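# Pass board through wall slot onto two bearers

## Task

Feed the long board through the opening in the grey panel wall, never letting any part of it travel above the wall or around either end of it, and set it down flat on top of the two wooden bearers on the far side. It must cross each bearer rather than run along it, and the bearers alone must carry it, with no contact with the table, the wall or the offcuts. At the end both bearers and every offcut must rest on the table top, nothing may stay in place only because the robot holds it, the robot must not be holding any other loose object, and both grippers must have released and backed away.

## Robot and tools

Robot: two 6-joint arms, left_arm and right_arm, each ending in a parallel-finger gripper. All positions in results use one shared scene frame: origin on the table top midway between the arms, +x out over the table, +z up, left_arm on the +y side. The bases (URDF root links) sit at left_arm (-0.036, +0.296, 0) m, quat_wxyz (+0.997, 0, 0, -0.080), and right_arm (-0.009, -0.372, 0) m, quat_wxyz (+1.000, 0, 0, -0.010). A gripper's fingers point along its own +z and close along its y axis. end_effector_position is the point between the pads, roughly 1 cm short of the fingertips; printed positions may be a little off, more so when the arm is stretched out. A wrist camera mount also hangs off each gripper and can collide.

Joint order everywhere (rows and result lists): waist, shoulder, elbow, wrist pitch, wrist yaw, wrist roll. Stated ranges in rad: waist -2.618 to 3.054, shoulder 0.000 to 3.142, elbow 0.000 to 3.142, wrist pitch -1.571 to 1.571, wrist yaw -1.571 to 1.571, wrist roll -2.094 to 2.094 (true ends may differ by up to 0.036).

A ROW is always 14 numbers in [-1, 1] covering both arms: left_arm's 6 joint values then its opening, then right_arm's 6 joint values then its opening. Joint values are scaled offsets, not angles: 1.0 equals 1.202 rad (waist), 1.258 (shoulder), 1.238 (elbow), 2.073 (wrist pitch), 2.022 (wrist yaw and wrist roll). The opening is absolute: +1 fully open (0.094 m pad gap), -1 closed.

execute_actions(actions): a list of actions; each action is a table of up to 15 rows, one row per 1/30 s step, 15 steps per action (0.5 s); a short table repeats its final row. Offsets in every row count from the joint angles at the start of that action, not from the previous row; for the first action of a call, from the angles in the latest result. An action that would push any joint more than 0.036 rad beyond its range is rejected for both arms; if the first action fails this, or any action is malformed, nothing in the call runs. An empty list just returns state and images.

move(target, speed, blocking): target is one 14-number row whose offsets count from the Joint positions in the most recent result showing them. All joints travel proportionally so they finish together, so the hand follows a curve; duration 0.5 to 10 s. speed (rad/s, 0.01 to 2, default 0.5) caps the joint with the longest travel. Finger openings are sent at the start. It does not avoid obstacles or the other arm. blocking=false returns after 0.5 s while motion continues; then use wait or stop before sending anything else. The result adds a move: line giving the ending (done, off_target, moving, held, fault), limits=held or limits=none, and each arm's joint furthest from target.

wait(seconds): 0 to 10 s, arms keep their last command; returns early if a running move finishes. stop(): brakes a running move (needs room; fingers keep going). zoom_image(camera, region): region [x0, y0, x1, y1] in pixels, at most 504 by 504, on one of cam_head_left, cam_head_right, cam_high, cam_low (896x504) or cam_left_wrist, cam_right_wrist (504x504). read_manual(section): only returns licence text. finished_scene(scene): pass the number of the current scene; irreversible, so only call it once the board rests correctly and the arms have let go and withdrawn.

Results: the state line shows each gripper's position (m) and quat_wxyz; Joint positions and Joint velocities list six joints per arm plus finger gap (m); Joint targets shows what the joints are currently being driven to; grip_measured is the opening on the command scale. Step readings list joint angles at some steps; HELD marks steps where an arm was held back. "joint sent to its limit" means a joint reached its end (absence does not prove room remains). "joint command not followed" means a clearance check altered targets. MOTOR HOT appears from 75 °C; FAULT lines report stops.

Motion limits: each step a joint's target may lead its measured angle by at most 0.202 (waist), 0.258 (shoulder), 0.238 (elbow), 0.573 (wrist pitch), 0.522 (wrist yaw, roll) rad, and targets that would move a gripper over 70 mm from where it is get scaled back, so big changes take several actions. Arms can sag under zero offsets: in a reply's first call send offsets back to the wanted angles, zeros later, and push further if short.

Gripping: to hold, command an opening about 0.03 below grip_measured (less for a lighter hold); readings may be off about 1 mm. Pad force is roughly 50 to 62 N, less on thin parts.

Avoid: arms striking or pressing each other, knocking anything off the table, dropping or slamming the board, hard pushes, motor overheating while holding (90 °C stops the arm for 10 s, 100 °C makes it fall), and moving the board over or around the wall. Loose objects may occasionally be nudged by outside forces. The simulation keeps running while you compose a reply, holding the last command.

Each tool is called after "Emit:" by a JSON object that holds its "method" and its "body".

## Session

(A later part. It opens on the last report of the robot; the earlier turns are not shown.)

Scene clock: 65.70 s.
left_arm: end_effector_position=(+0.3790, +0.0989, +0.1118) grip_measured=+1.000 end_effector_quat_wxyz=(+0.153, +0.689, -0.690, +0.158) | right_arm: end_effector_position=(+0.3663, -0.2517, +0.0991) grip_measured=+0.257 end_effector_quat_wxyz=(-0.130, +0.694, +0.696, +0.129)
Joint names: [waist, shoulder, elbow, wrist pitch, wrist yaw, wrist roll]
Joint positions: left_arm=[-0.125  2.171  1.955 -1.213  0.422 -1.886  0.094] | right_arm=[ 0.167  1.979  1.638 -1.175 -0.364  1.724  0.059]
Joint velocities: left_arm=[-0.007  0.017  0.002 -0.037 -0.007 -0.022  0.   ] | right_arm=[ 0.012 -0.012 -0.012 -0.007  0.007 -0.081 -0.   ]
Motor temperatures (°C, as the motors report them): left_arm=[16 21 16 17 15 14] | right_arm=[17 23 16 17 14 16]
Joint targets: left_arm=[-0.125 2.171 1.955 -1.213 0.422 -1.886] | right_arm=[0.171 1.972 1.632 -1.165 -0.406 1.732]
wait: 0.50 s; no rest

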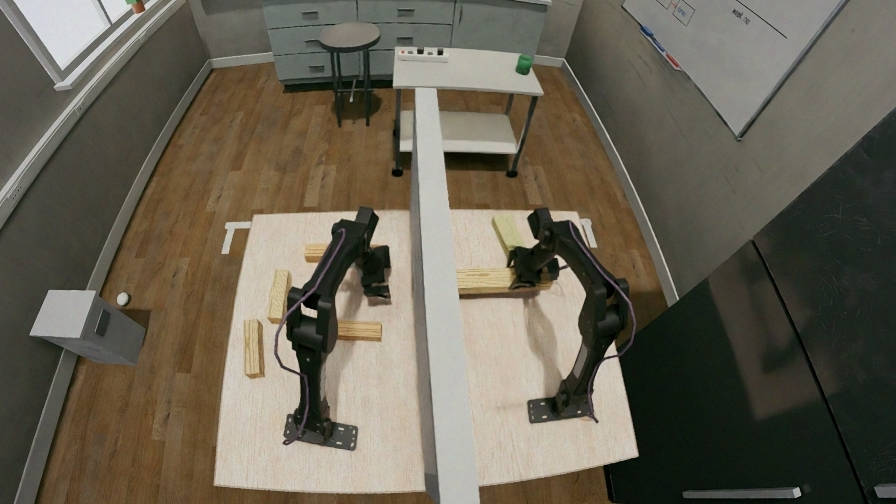

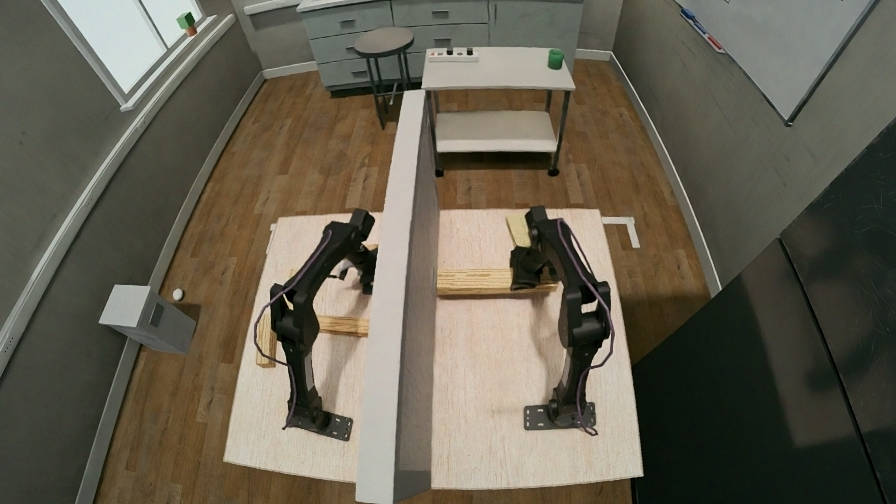

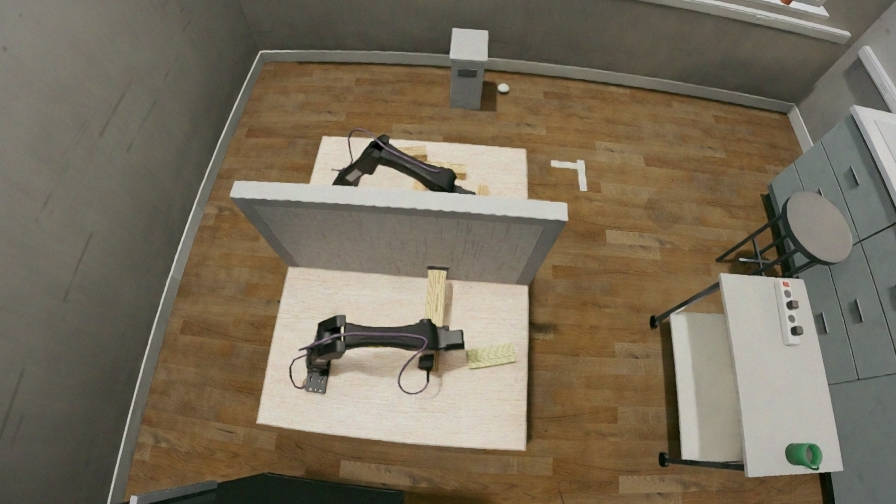

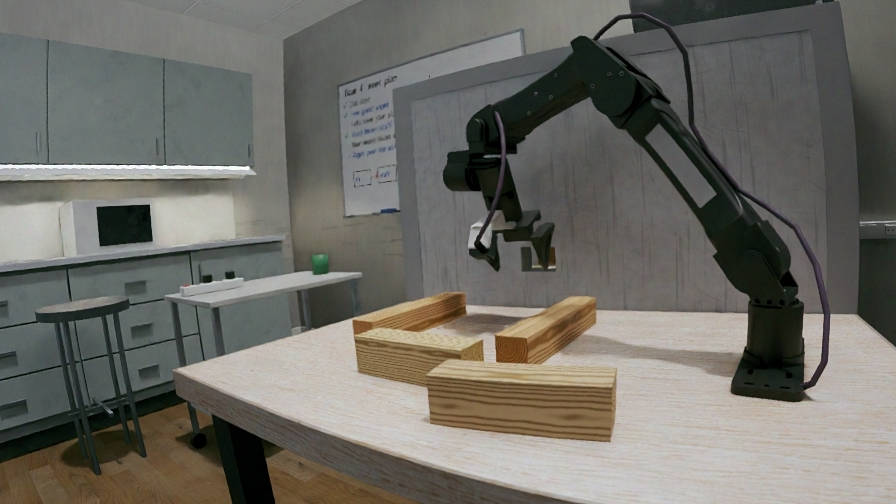

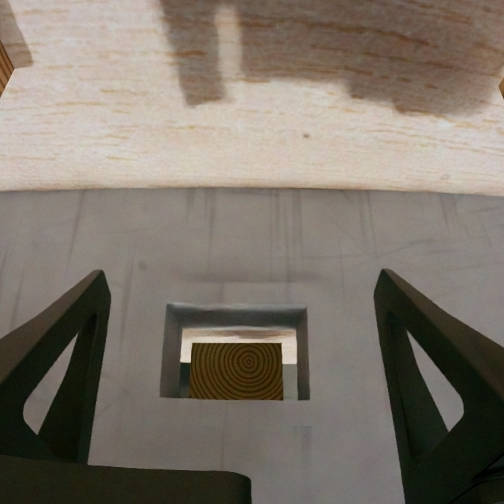

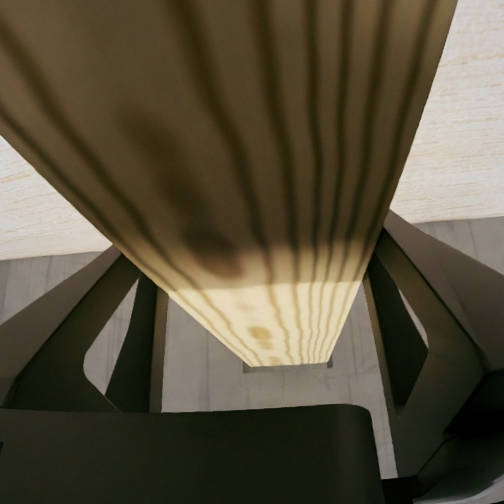

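Emit:
{"method": "execute_actions", "body": {"actions": [[[0,0,0,0,0,0,1,0.0096,-0.0043,0.0318,0.0056,-0.0164,0.0087,0.1],[0,0,0,0,0,0,1,0.0159,-0.0029,0.0344,0.0064,-0.0155,0.0134,0.1],[0,0,0,0,0,0,1,0.0222,-0.0016,0.0371,0.0072,-0.0146,0.0180,0.1],[0,0,0,0,0,0,1,0.0284,-0.0002,0.0397,0.0080,-0.0138,0.0227,0.1],[0,0,0,0,0,0,1,0.0347,0.0011,0.0424,0.0088,-0.0129,0.0274,0.1],[0,0,0,0,0,0,1,0.0410,0.0024,0.0451,0.0096,-0.0120,0.0321,0.1],[0,0,0,0,0,0,1,0.0473,0.0038,0.0477,0.0103,-0.0111,0.0367,0.1],[0,0,0,0,0,0,1,0.0536,0.0051,0.0504,0.0111,-0.0102,0.0414,0.1],[0,0,0,0,0,0,1,0.0599,0.0065,0.0530,0.0119,-0.0093,0.0461,0.1],[0,0,0,0,0,0,1,0.0662,0.0078,0.0557,0.0127,-0.0084,0.0508,0.1],[0,0,0,0,0,0,1,0.0725,0.0091,0.0584,0.0135,-0.0075,0.0554,0.1],[0,0,0,0,0,0,1,0.0787,0.0105,0.0610,0.0143,-0.0067,0.0601,0.1],[0,0,0,0,0,0,1,0.0850,0.0118,0.0637,0.0151,-0.0058,0.0648,0.1],[0,0,0,0,0,0,1,0.0913,0.0132,0.0663,0.0151,-0.0049,0.0648,0.1],[0,0,0,0,0,0,1,0.0976,0.0145,0.0690,0.0151,-0.0040,0.0648,0.1]]]}}

Emit:
{"method": "wait", "body": {"seconds": 0.5}}

Scene clock: 67.33 s.
left_arm: end_effector_position=(+0.3790, +0.0989, +0.1118) grip_measured=+1.000 end_effector_quat_wxyz=(+0.153, +0.689, -0.690, +0.158) | right_arm: end_effector_position=(+0.3662, -0.2141, +0.1012) grip_measured=+0.257 end_effector_quat_wxyz=(-0.129, +0.694, +0.697, +0.128)
Joint names: [waist, shoulder, elbow, wrist pitch, wrist yaw, wrist roll]
Joint positions: left_arm=[-0.125  2.171  1.955 -1.213  0.422 -1.886  0.094] | right_arm=[ 0.264  1.999  1.674 -1.156 -0.354  1.825  0.059]
Joint velocities: left_arm=[-0.022 -0.007  0.002 -0.037 -0.022 -0.022  0.   ] | right_arm=[0.178 0.046 0.095 0.022 0.007 0.125 0.   ]
Motor temperatures (°C, as the motors report them): left_arm=[16 21 16 17 15 14] | right_arm=[17 23 16 17 14 16]
Joint targets: left_arm=[-0.125 2.171 1.955 -1.213 0.422 -1.886] | right_arm=[0.284 1.998 1.723 -1.143 -0.373 1.855]
Step readings (joint positions):
0: left_arm=[-0.125 2.171 1.955 -1.213 0.422 -1.886] | right_arm=[0.167 1.979 1.638 -1.173 -0.364 1.725]
1: left_arm=[-0.125 2.171 1.955 -1.213 0.422 -1.886] | right_arm=[0.167 1.979 1.638 -1.173 -0.364 1.727]
2: left_arm=[-0.125 2.171 1.955 -1.213 0.422 -1.886] | right_arm=[0.167 1.979 1.638 -1.173 -0.364 1.730]
4: left_arm=[-0.125 2.171 1.955 -1.213 0.422 -1.886] | right_arm=[0.173 1.979 1.638 -1.171 -0.362 1.740]
8: left_arm=[-0.125 2.171 1.955 -1.213 0.422 -1.886] | right_arm=[0.205 1.983 1.646 -1.168 -0.358 1.769]
15: Joint positions above

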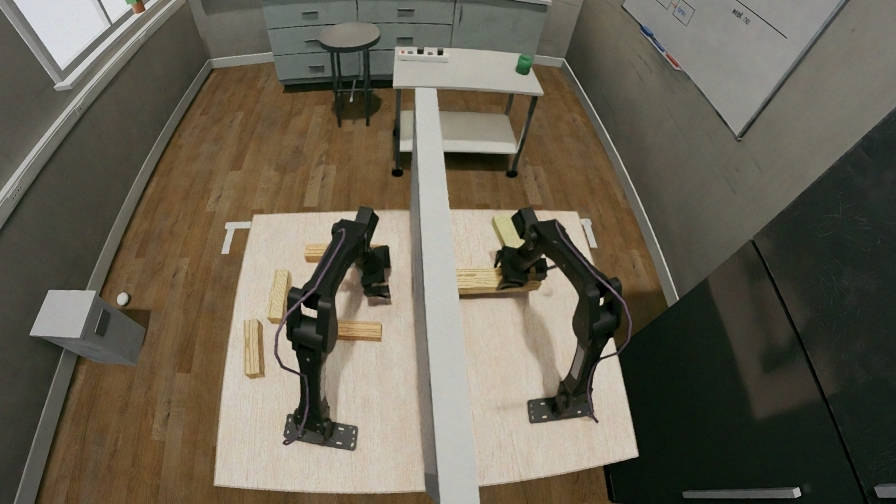

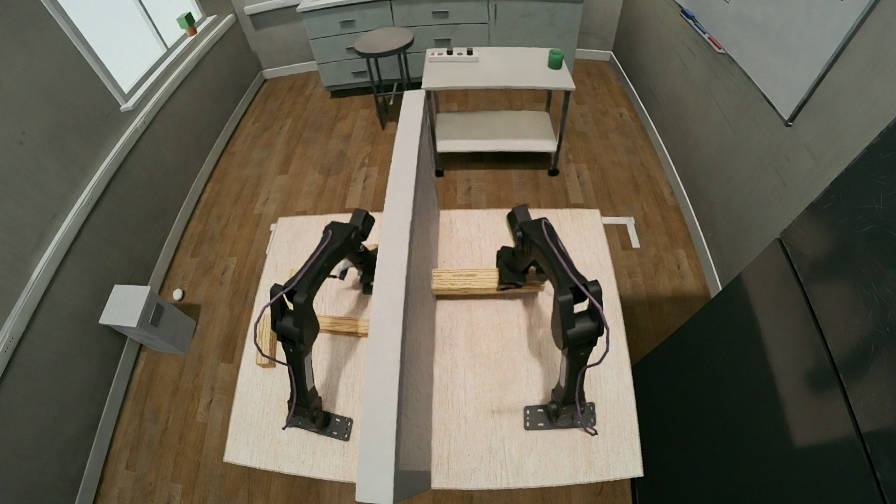

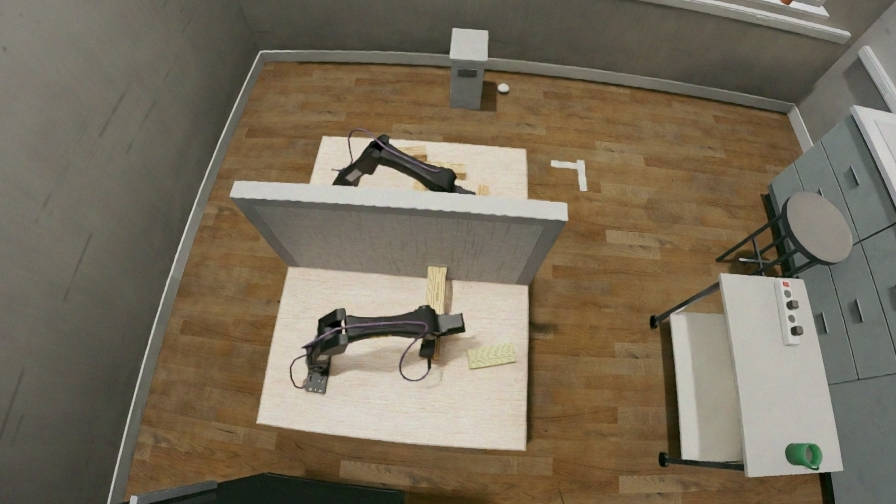

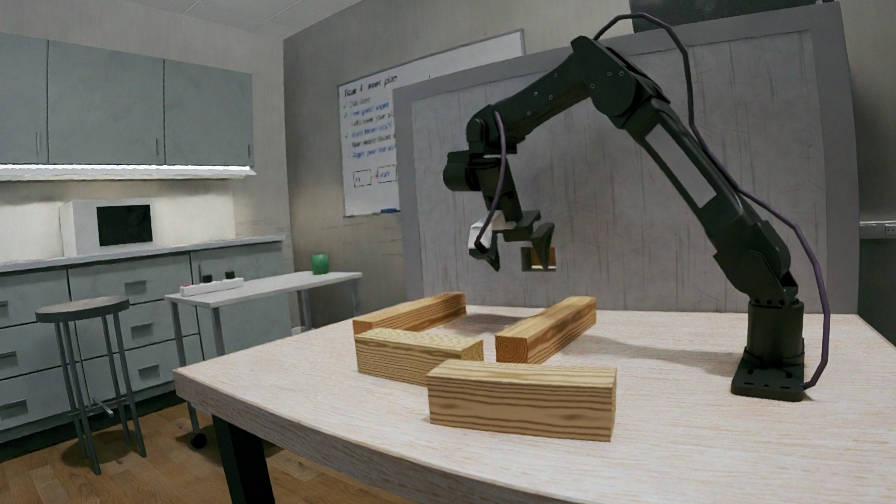

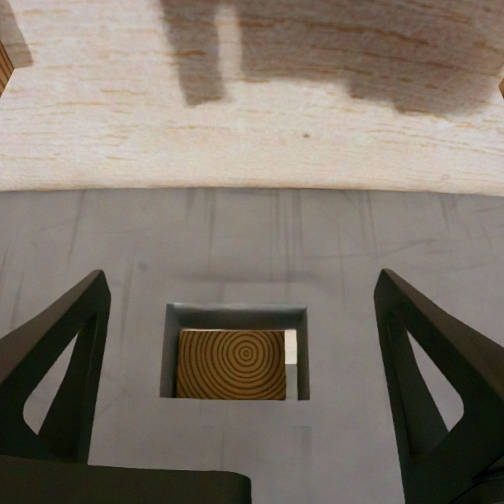

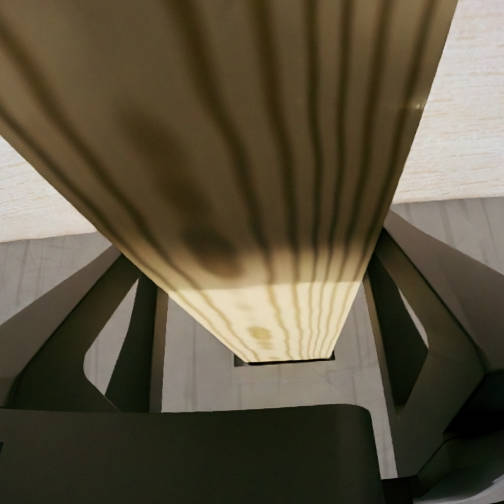

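Scene clock: 67.83 s.
left_arm: end_effector_position=(+0.3790, +0.0989, +0.1118) grip_measured=+1.000 end_effector_quat_wxyz=(+0.153, +0.689, -0.690, +0.158) | right_arm: end_effector_position=(+0.3656, -0.2082, +0.1013) grip_measured=+0.257 end_effector_quat_wxyz=(-0.127, +0.696, +0.696, +0.126)
Joint names: [waist, shoulder, elbow, wrist pitch, wrist yaw, wrist roll]
Joint positions: left_arm=[-0.125  2.171  1.955 -1.213  0.422 -1.886  0.094] | right_arm=[ 0.281  2.001  1.679 -1.154 -0.348  1.848  0.059]
Joint velocities: left_arm=[-0.002 -0.017 -0.022 -0.007 -0.022  0.125  0.   ] | right_arm=[ 0.002 -0.007  0.002  0.081 -0.007  0.037 -0.001]
Motor temperatures (°C, as the motors report them): left_arm=[16 21 16 17 15 14] | right_arm=[17 23 16 17 14 16]
Joint targets: left_arm=[-0.125 2.171 1.955 -1.213 0.422 -1.886] | right_arm=[0.284 1.997 1.723 -1.143 -0.372 1.855]
wait: 0.50 s; no rest

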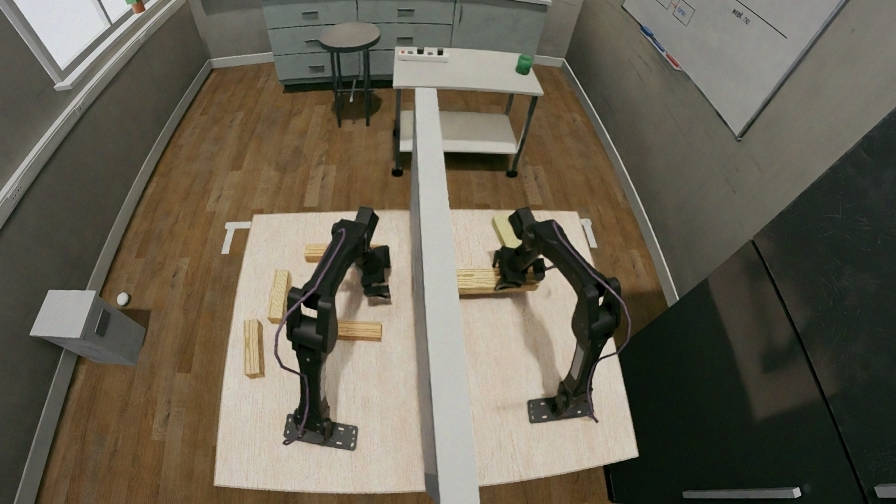

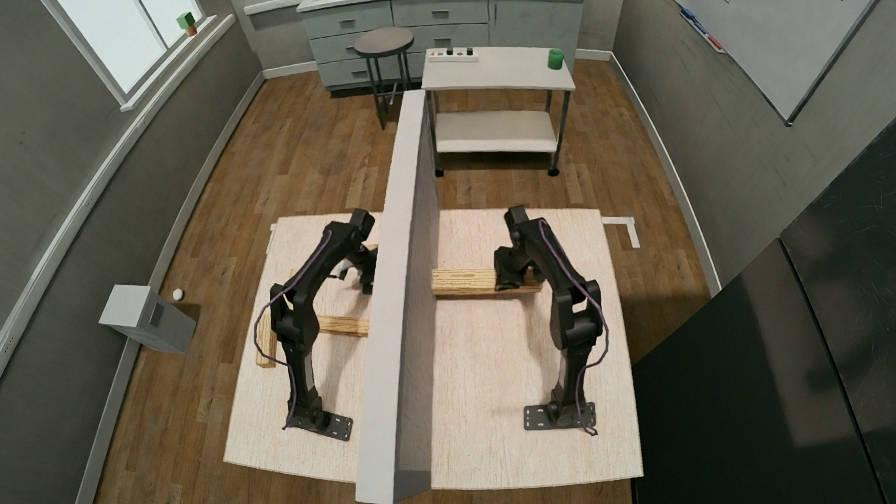

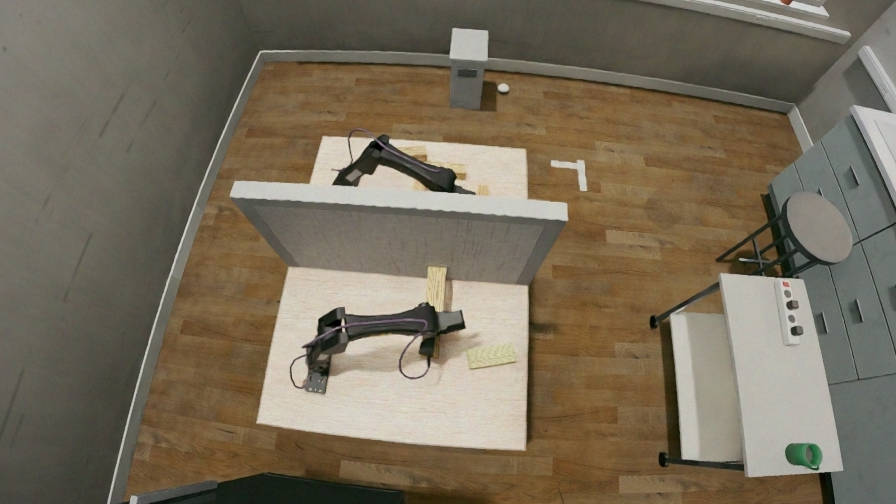

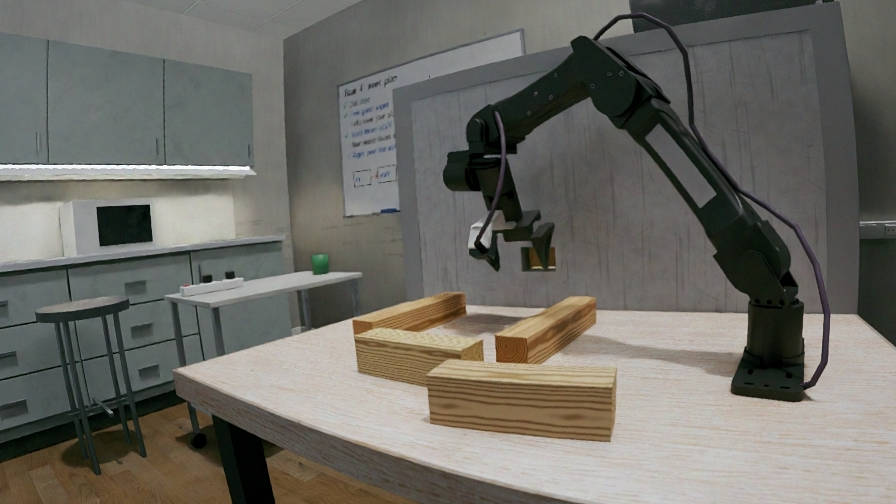

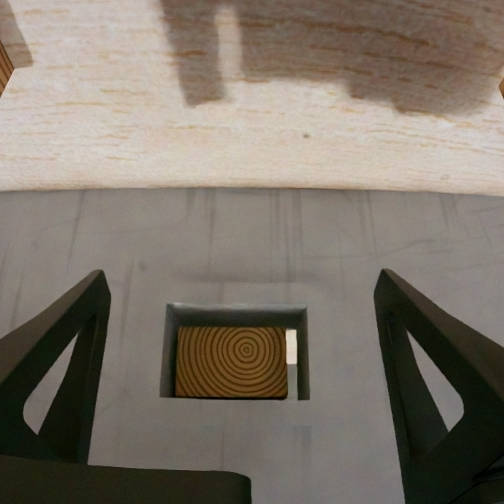

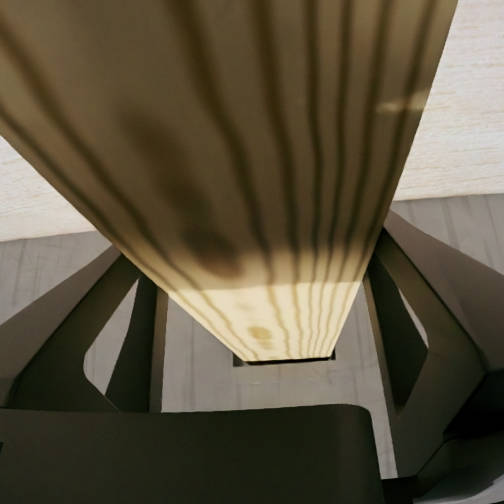

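Emit:
{"method": "execute_actions", "body": {"actions": [[[0,0,0,0,0,0,1,0.0083,0.0005,0.0398,0.0059,-0.0108,0.0077,0.1],[0,0,0,0,0,0,1,0.0142,0.0042,0.0440,0.0065,-0.0096,0.0119,0.1],[0,0,0,0,0,0,1,0.0200,0.0079,0.0483,0.0071,-0.0085,0.0161,0.1],[0,0,0,0,0,0,1,0.0258,0.0116,0.0526,0.0077,-0.0073,0.0203,0.1],[0,0,0,0,0,0,1,0.0317,0.0153,0.0569,0.0083,-0.0062,0.0245,0.1],[0,0,0,0,0,0,1,0.0375,0.0190,0.0611,0.0089,-0.0051,0.0287,0.1],[0,0,0,0,0,0,1,0.0433,0.0226,0.0654,0.0094,-0.0039,0.0328,0.1],[0,0,0,0,0,0,1,0.0492,0.0263,0.0697,0.0100,-0.0028,0.0370,0.1],[0,0,0,0,0,0,1,0.0550,0.0300,0.0740,0.0106,-0.0016,0.0412,0.1],[0,0,0,0,0,0,1,0.0608,0.0337,0.0782,0.0112,-0.0005,0.0454,0.1],[0,0,0,0,0,0,1,0.0667,0.0374,0.0825,0.0118,-0.0005,0.0496,0.1],[0,0,0,0,0,0,1,0.0725,0.0411,0.0868,0.0124,-0.0005,0.0538,0.1],[0,0,0,0,0,0,1,0.0783,0.0448,0.0910,0.0130,-0.0005,0.0580,0.1],[0,0,0,0,0,0,1,0.0842,0.0448,0.0953,0.0130,-0.0005,0.0580,0.1],[0,0,0,0,0,0,1,0.0900,0.0448,0.0996,0.0130,-0.0005,0.0580,0.1]]]}}

Emit:
{"method": "wait", "body": {"seconds": 0.5}}

Scene clock: 69.20 s.
left_arm: end_effector_position=(+0.3790, +0.0989, +0.1118) grip_measured=+1.000 end_effector_quat_wxyz=(+0.153, +0.689, -0.690, +0.158) | right_arm: end_effector_position=(+0.3700, -0.1717, +0.0967) grip_measured=+0.257 end_effector_quat_wxyz=(-0.125, +0.696, +0.697, +0.122)
Joint names: [waist, shoulder, elbow, wrist pitch, wrist yaw, wrist roll]
Joint positions: left_arm=[-0.125  2.171  1.955 -1.213  0.422 -1.886  0.094] | right_arm=[ 0.369  2.061  1.75  -1.139 -0.33   1.938  0.059]
Joint velocities: left_arm=[ 0.012  0.012 -0.012  0.007  0.051 -0.007  0.   ] | right_arm=[ 0.212  0.056  0.134 -0.007  0.11   0.168 -0.   ]
Motor temperatures (°C, as the motors report them): left_arm=[16 22 16 17 15 14] | right_arm=[17 23 16 17 14 16]
Joint targets: left_arm=[-0.125 2.171 1.955 -1.213 0.422 -1.886] | right_arm=[0.390 2.058 1.802 -1.127 -0.349 1.965]
Step readings (joint positions):
0: left_arm=[-0.125 2.171 1.955 -1.213 0.422 -1.886] | right_arm=[0.281 2.001 1.679 -1.154 -0.348 1.849]
1: left_arm=[-0.125 2.171 1.955 -1.213 0.422 -1.886] | right_arm=[0.281 2.001 1.679 -1.154 -0.348 1.850]
2: left_arm=[-0.125 2.171 1.955 -1.213 0.422 -1.886] | right_arm=[0.282 2.001 1.679 -1.154 -0.346 1.853]
4: left_arm=[-0.125 2.171 1.955 -1.213 0.422 -1.886] | right_arm=[0.287 2.007 1.688 -1.155 -0.341 1.862]
8: left_arm=[-0.125 2.171 1.955 -1.213 0.422 -1.886] | right_arm=[0.315 2.029 1.714 -1.148 -0.333 1.887]
15: Joint positions above

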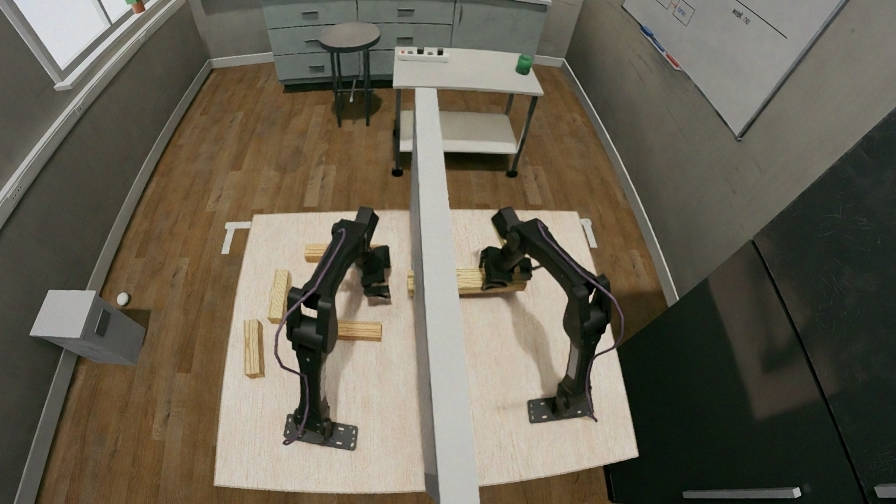

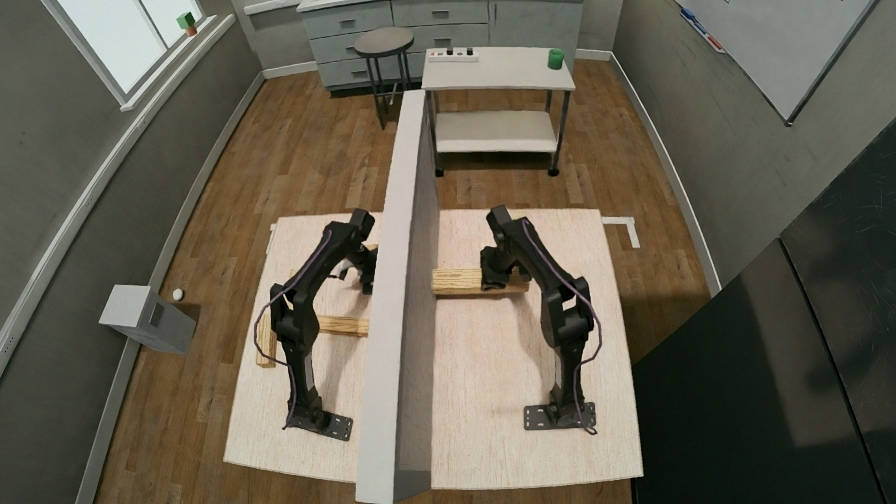

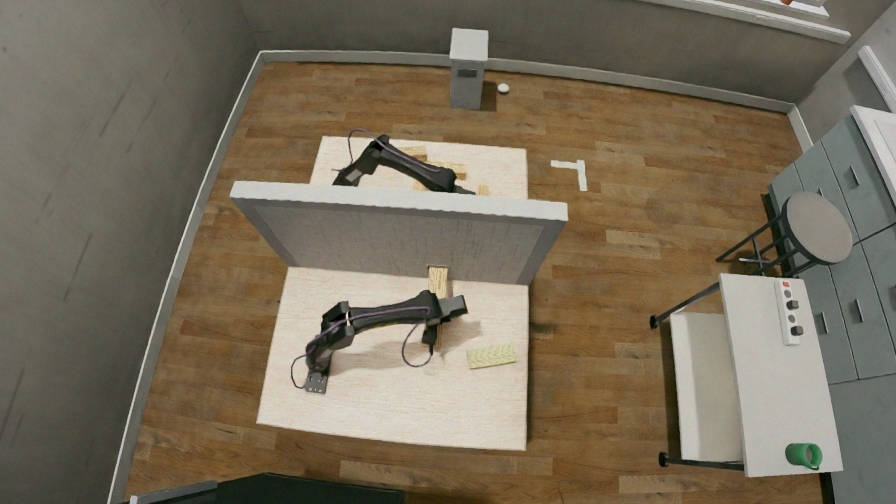

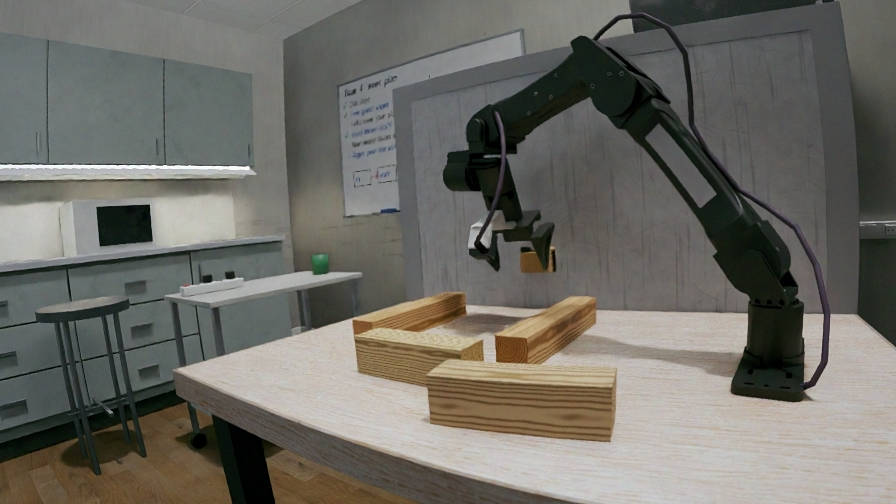

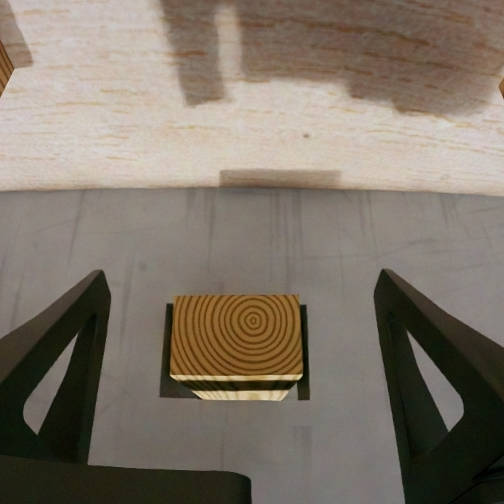

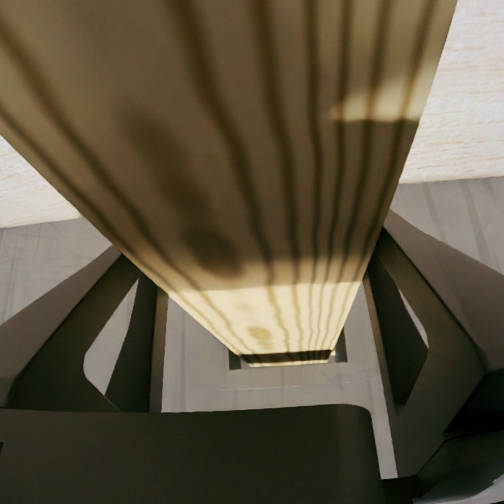

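Scene clock: 69.70 s.
left_arm: end_effector_position=(+0.3790, +0.0989, +0.1118) grip_measured=+1.000 end_effector_quat_wxyz=(+0.153, +0.689, -0.690, +0.158) | right_arm: end_effector_position=(+0.3691, -0.1646, +0.0979) grip_measured=+0.257 end_effector_quat_wxyz=(-0.123, +0.696, +0.696, +0.123)
Joint names: [waist, shoulder, elbow, wrist pitch, wrist yaw, wrist roll]
Joint positions: left_arm=[-0.125  2.171  1.955 -1.213  0.422 -1.886  0.094] | right_arm=[ 0.387  2.063  1.758 -1.137 -0.326  1.958  0.059]
Joint velocities: left_arm=[-0.017  0.002 -0.012 -0.022  0.037 -0.11   0.   ] | right_arm=[-0.002 -0.027 -0.027 -0.007  0.095  0.066 -0.001]
Motor temperatures (°C, as the motors report them): left_arm=[16 22 16 17 15 14] | right_arm=[17 23 16 17 14 16]
Joint targets: left_arm=[-0.125 2.171 1.955 -1.213 0.422 -1.886] | right_arm=[0.390 2.057 1.802 -1.127 -0.349 1.965]
wait: 0.50 s; no rest

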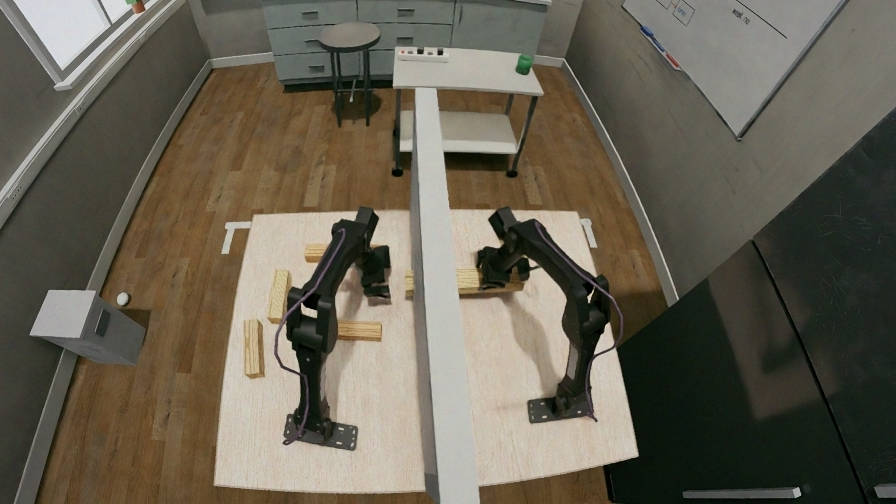

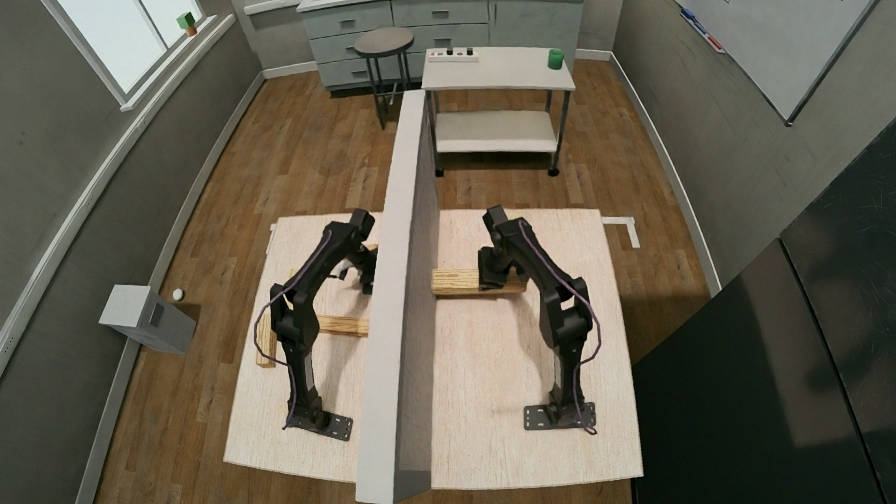

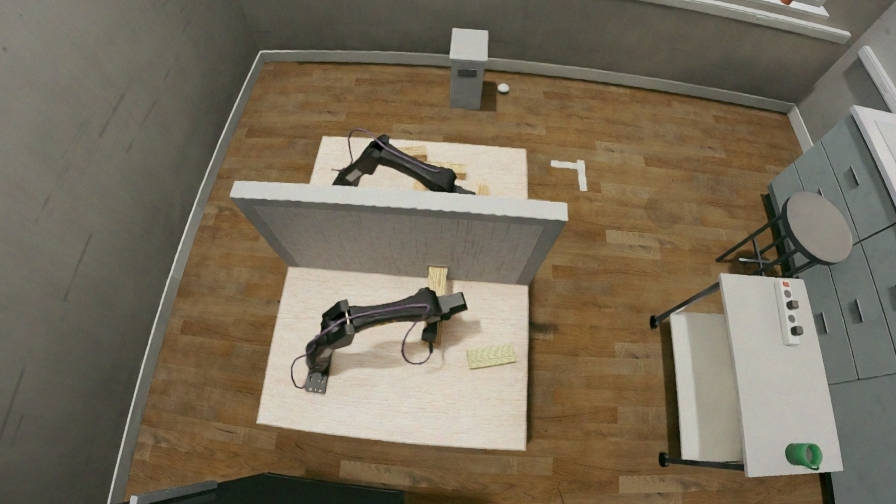

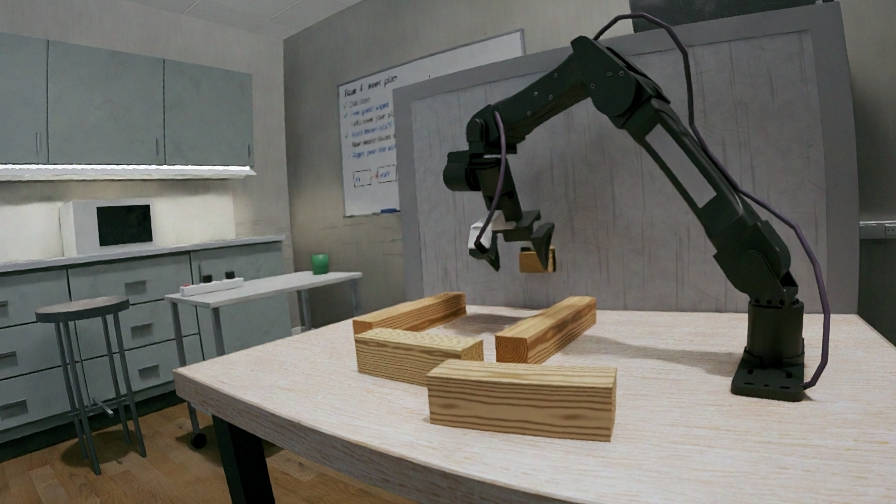

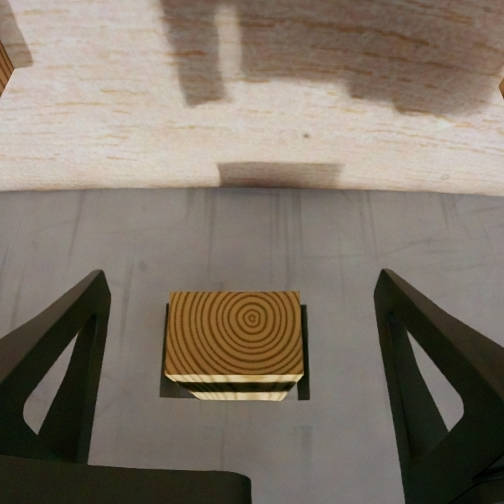

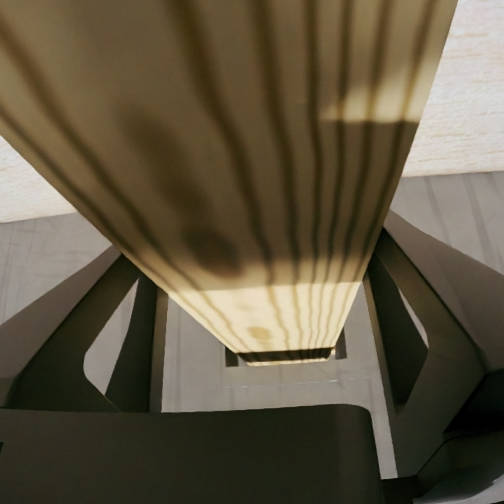

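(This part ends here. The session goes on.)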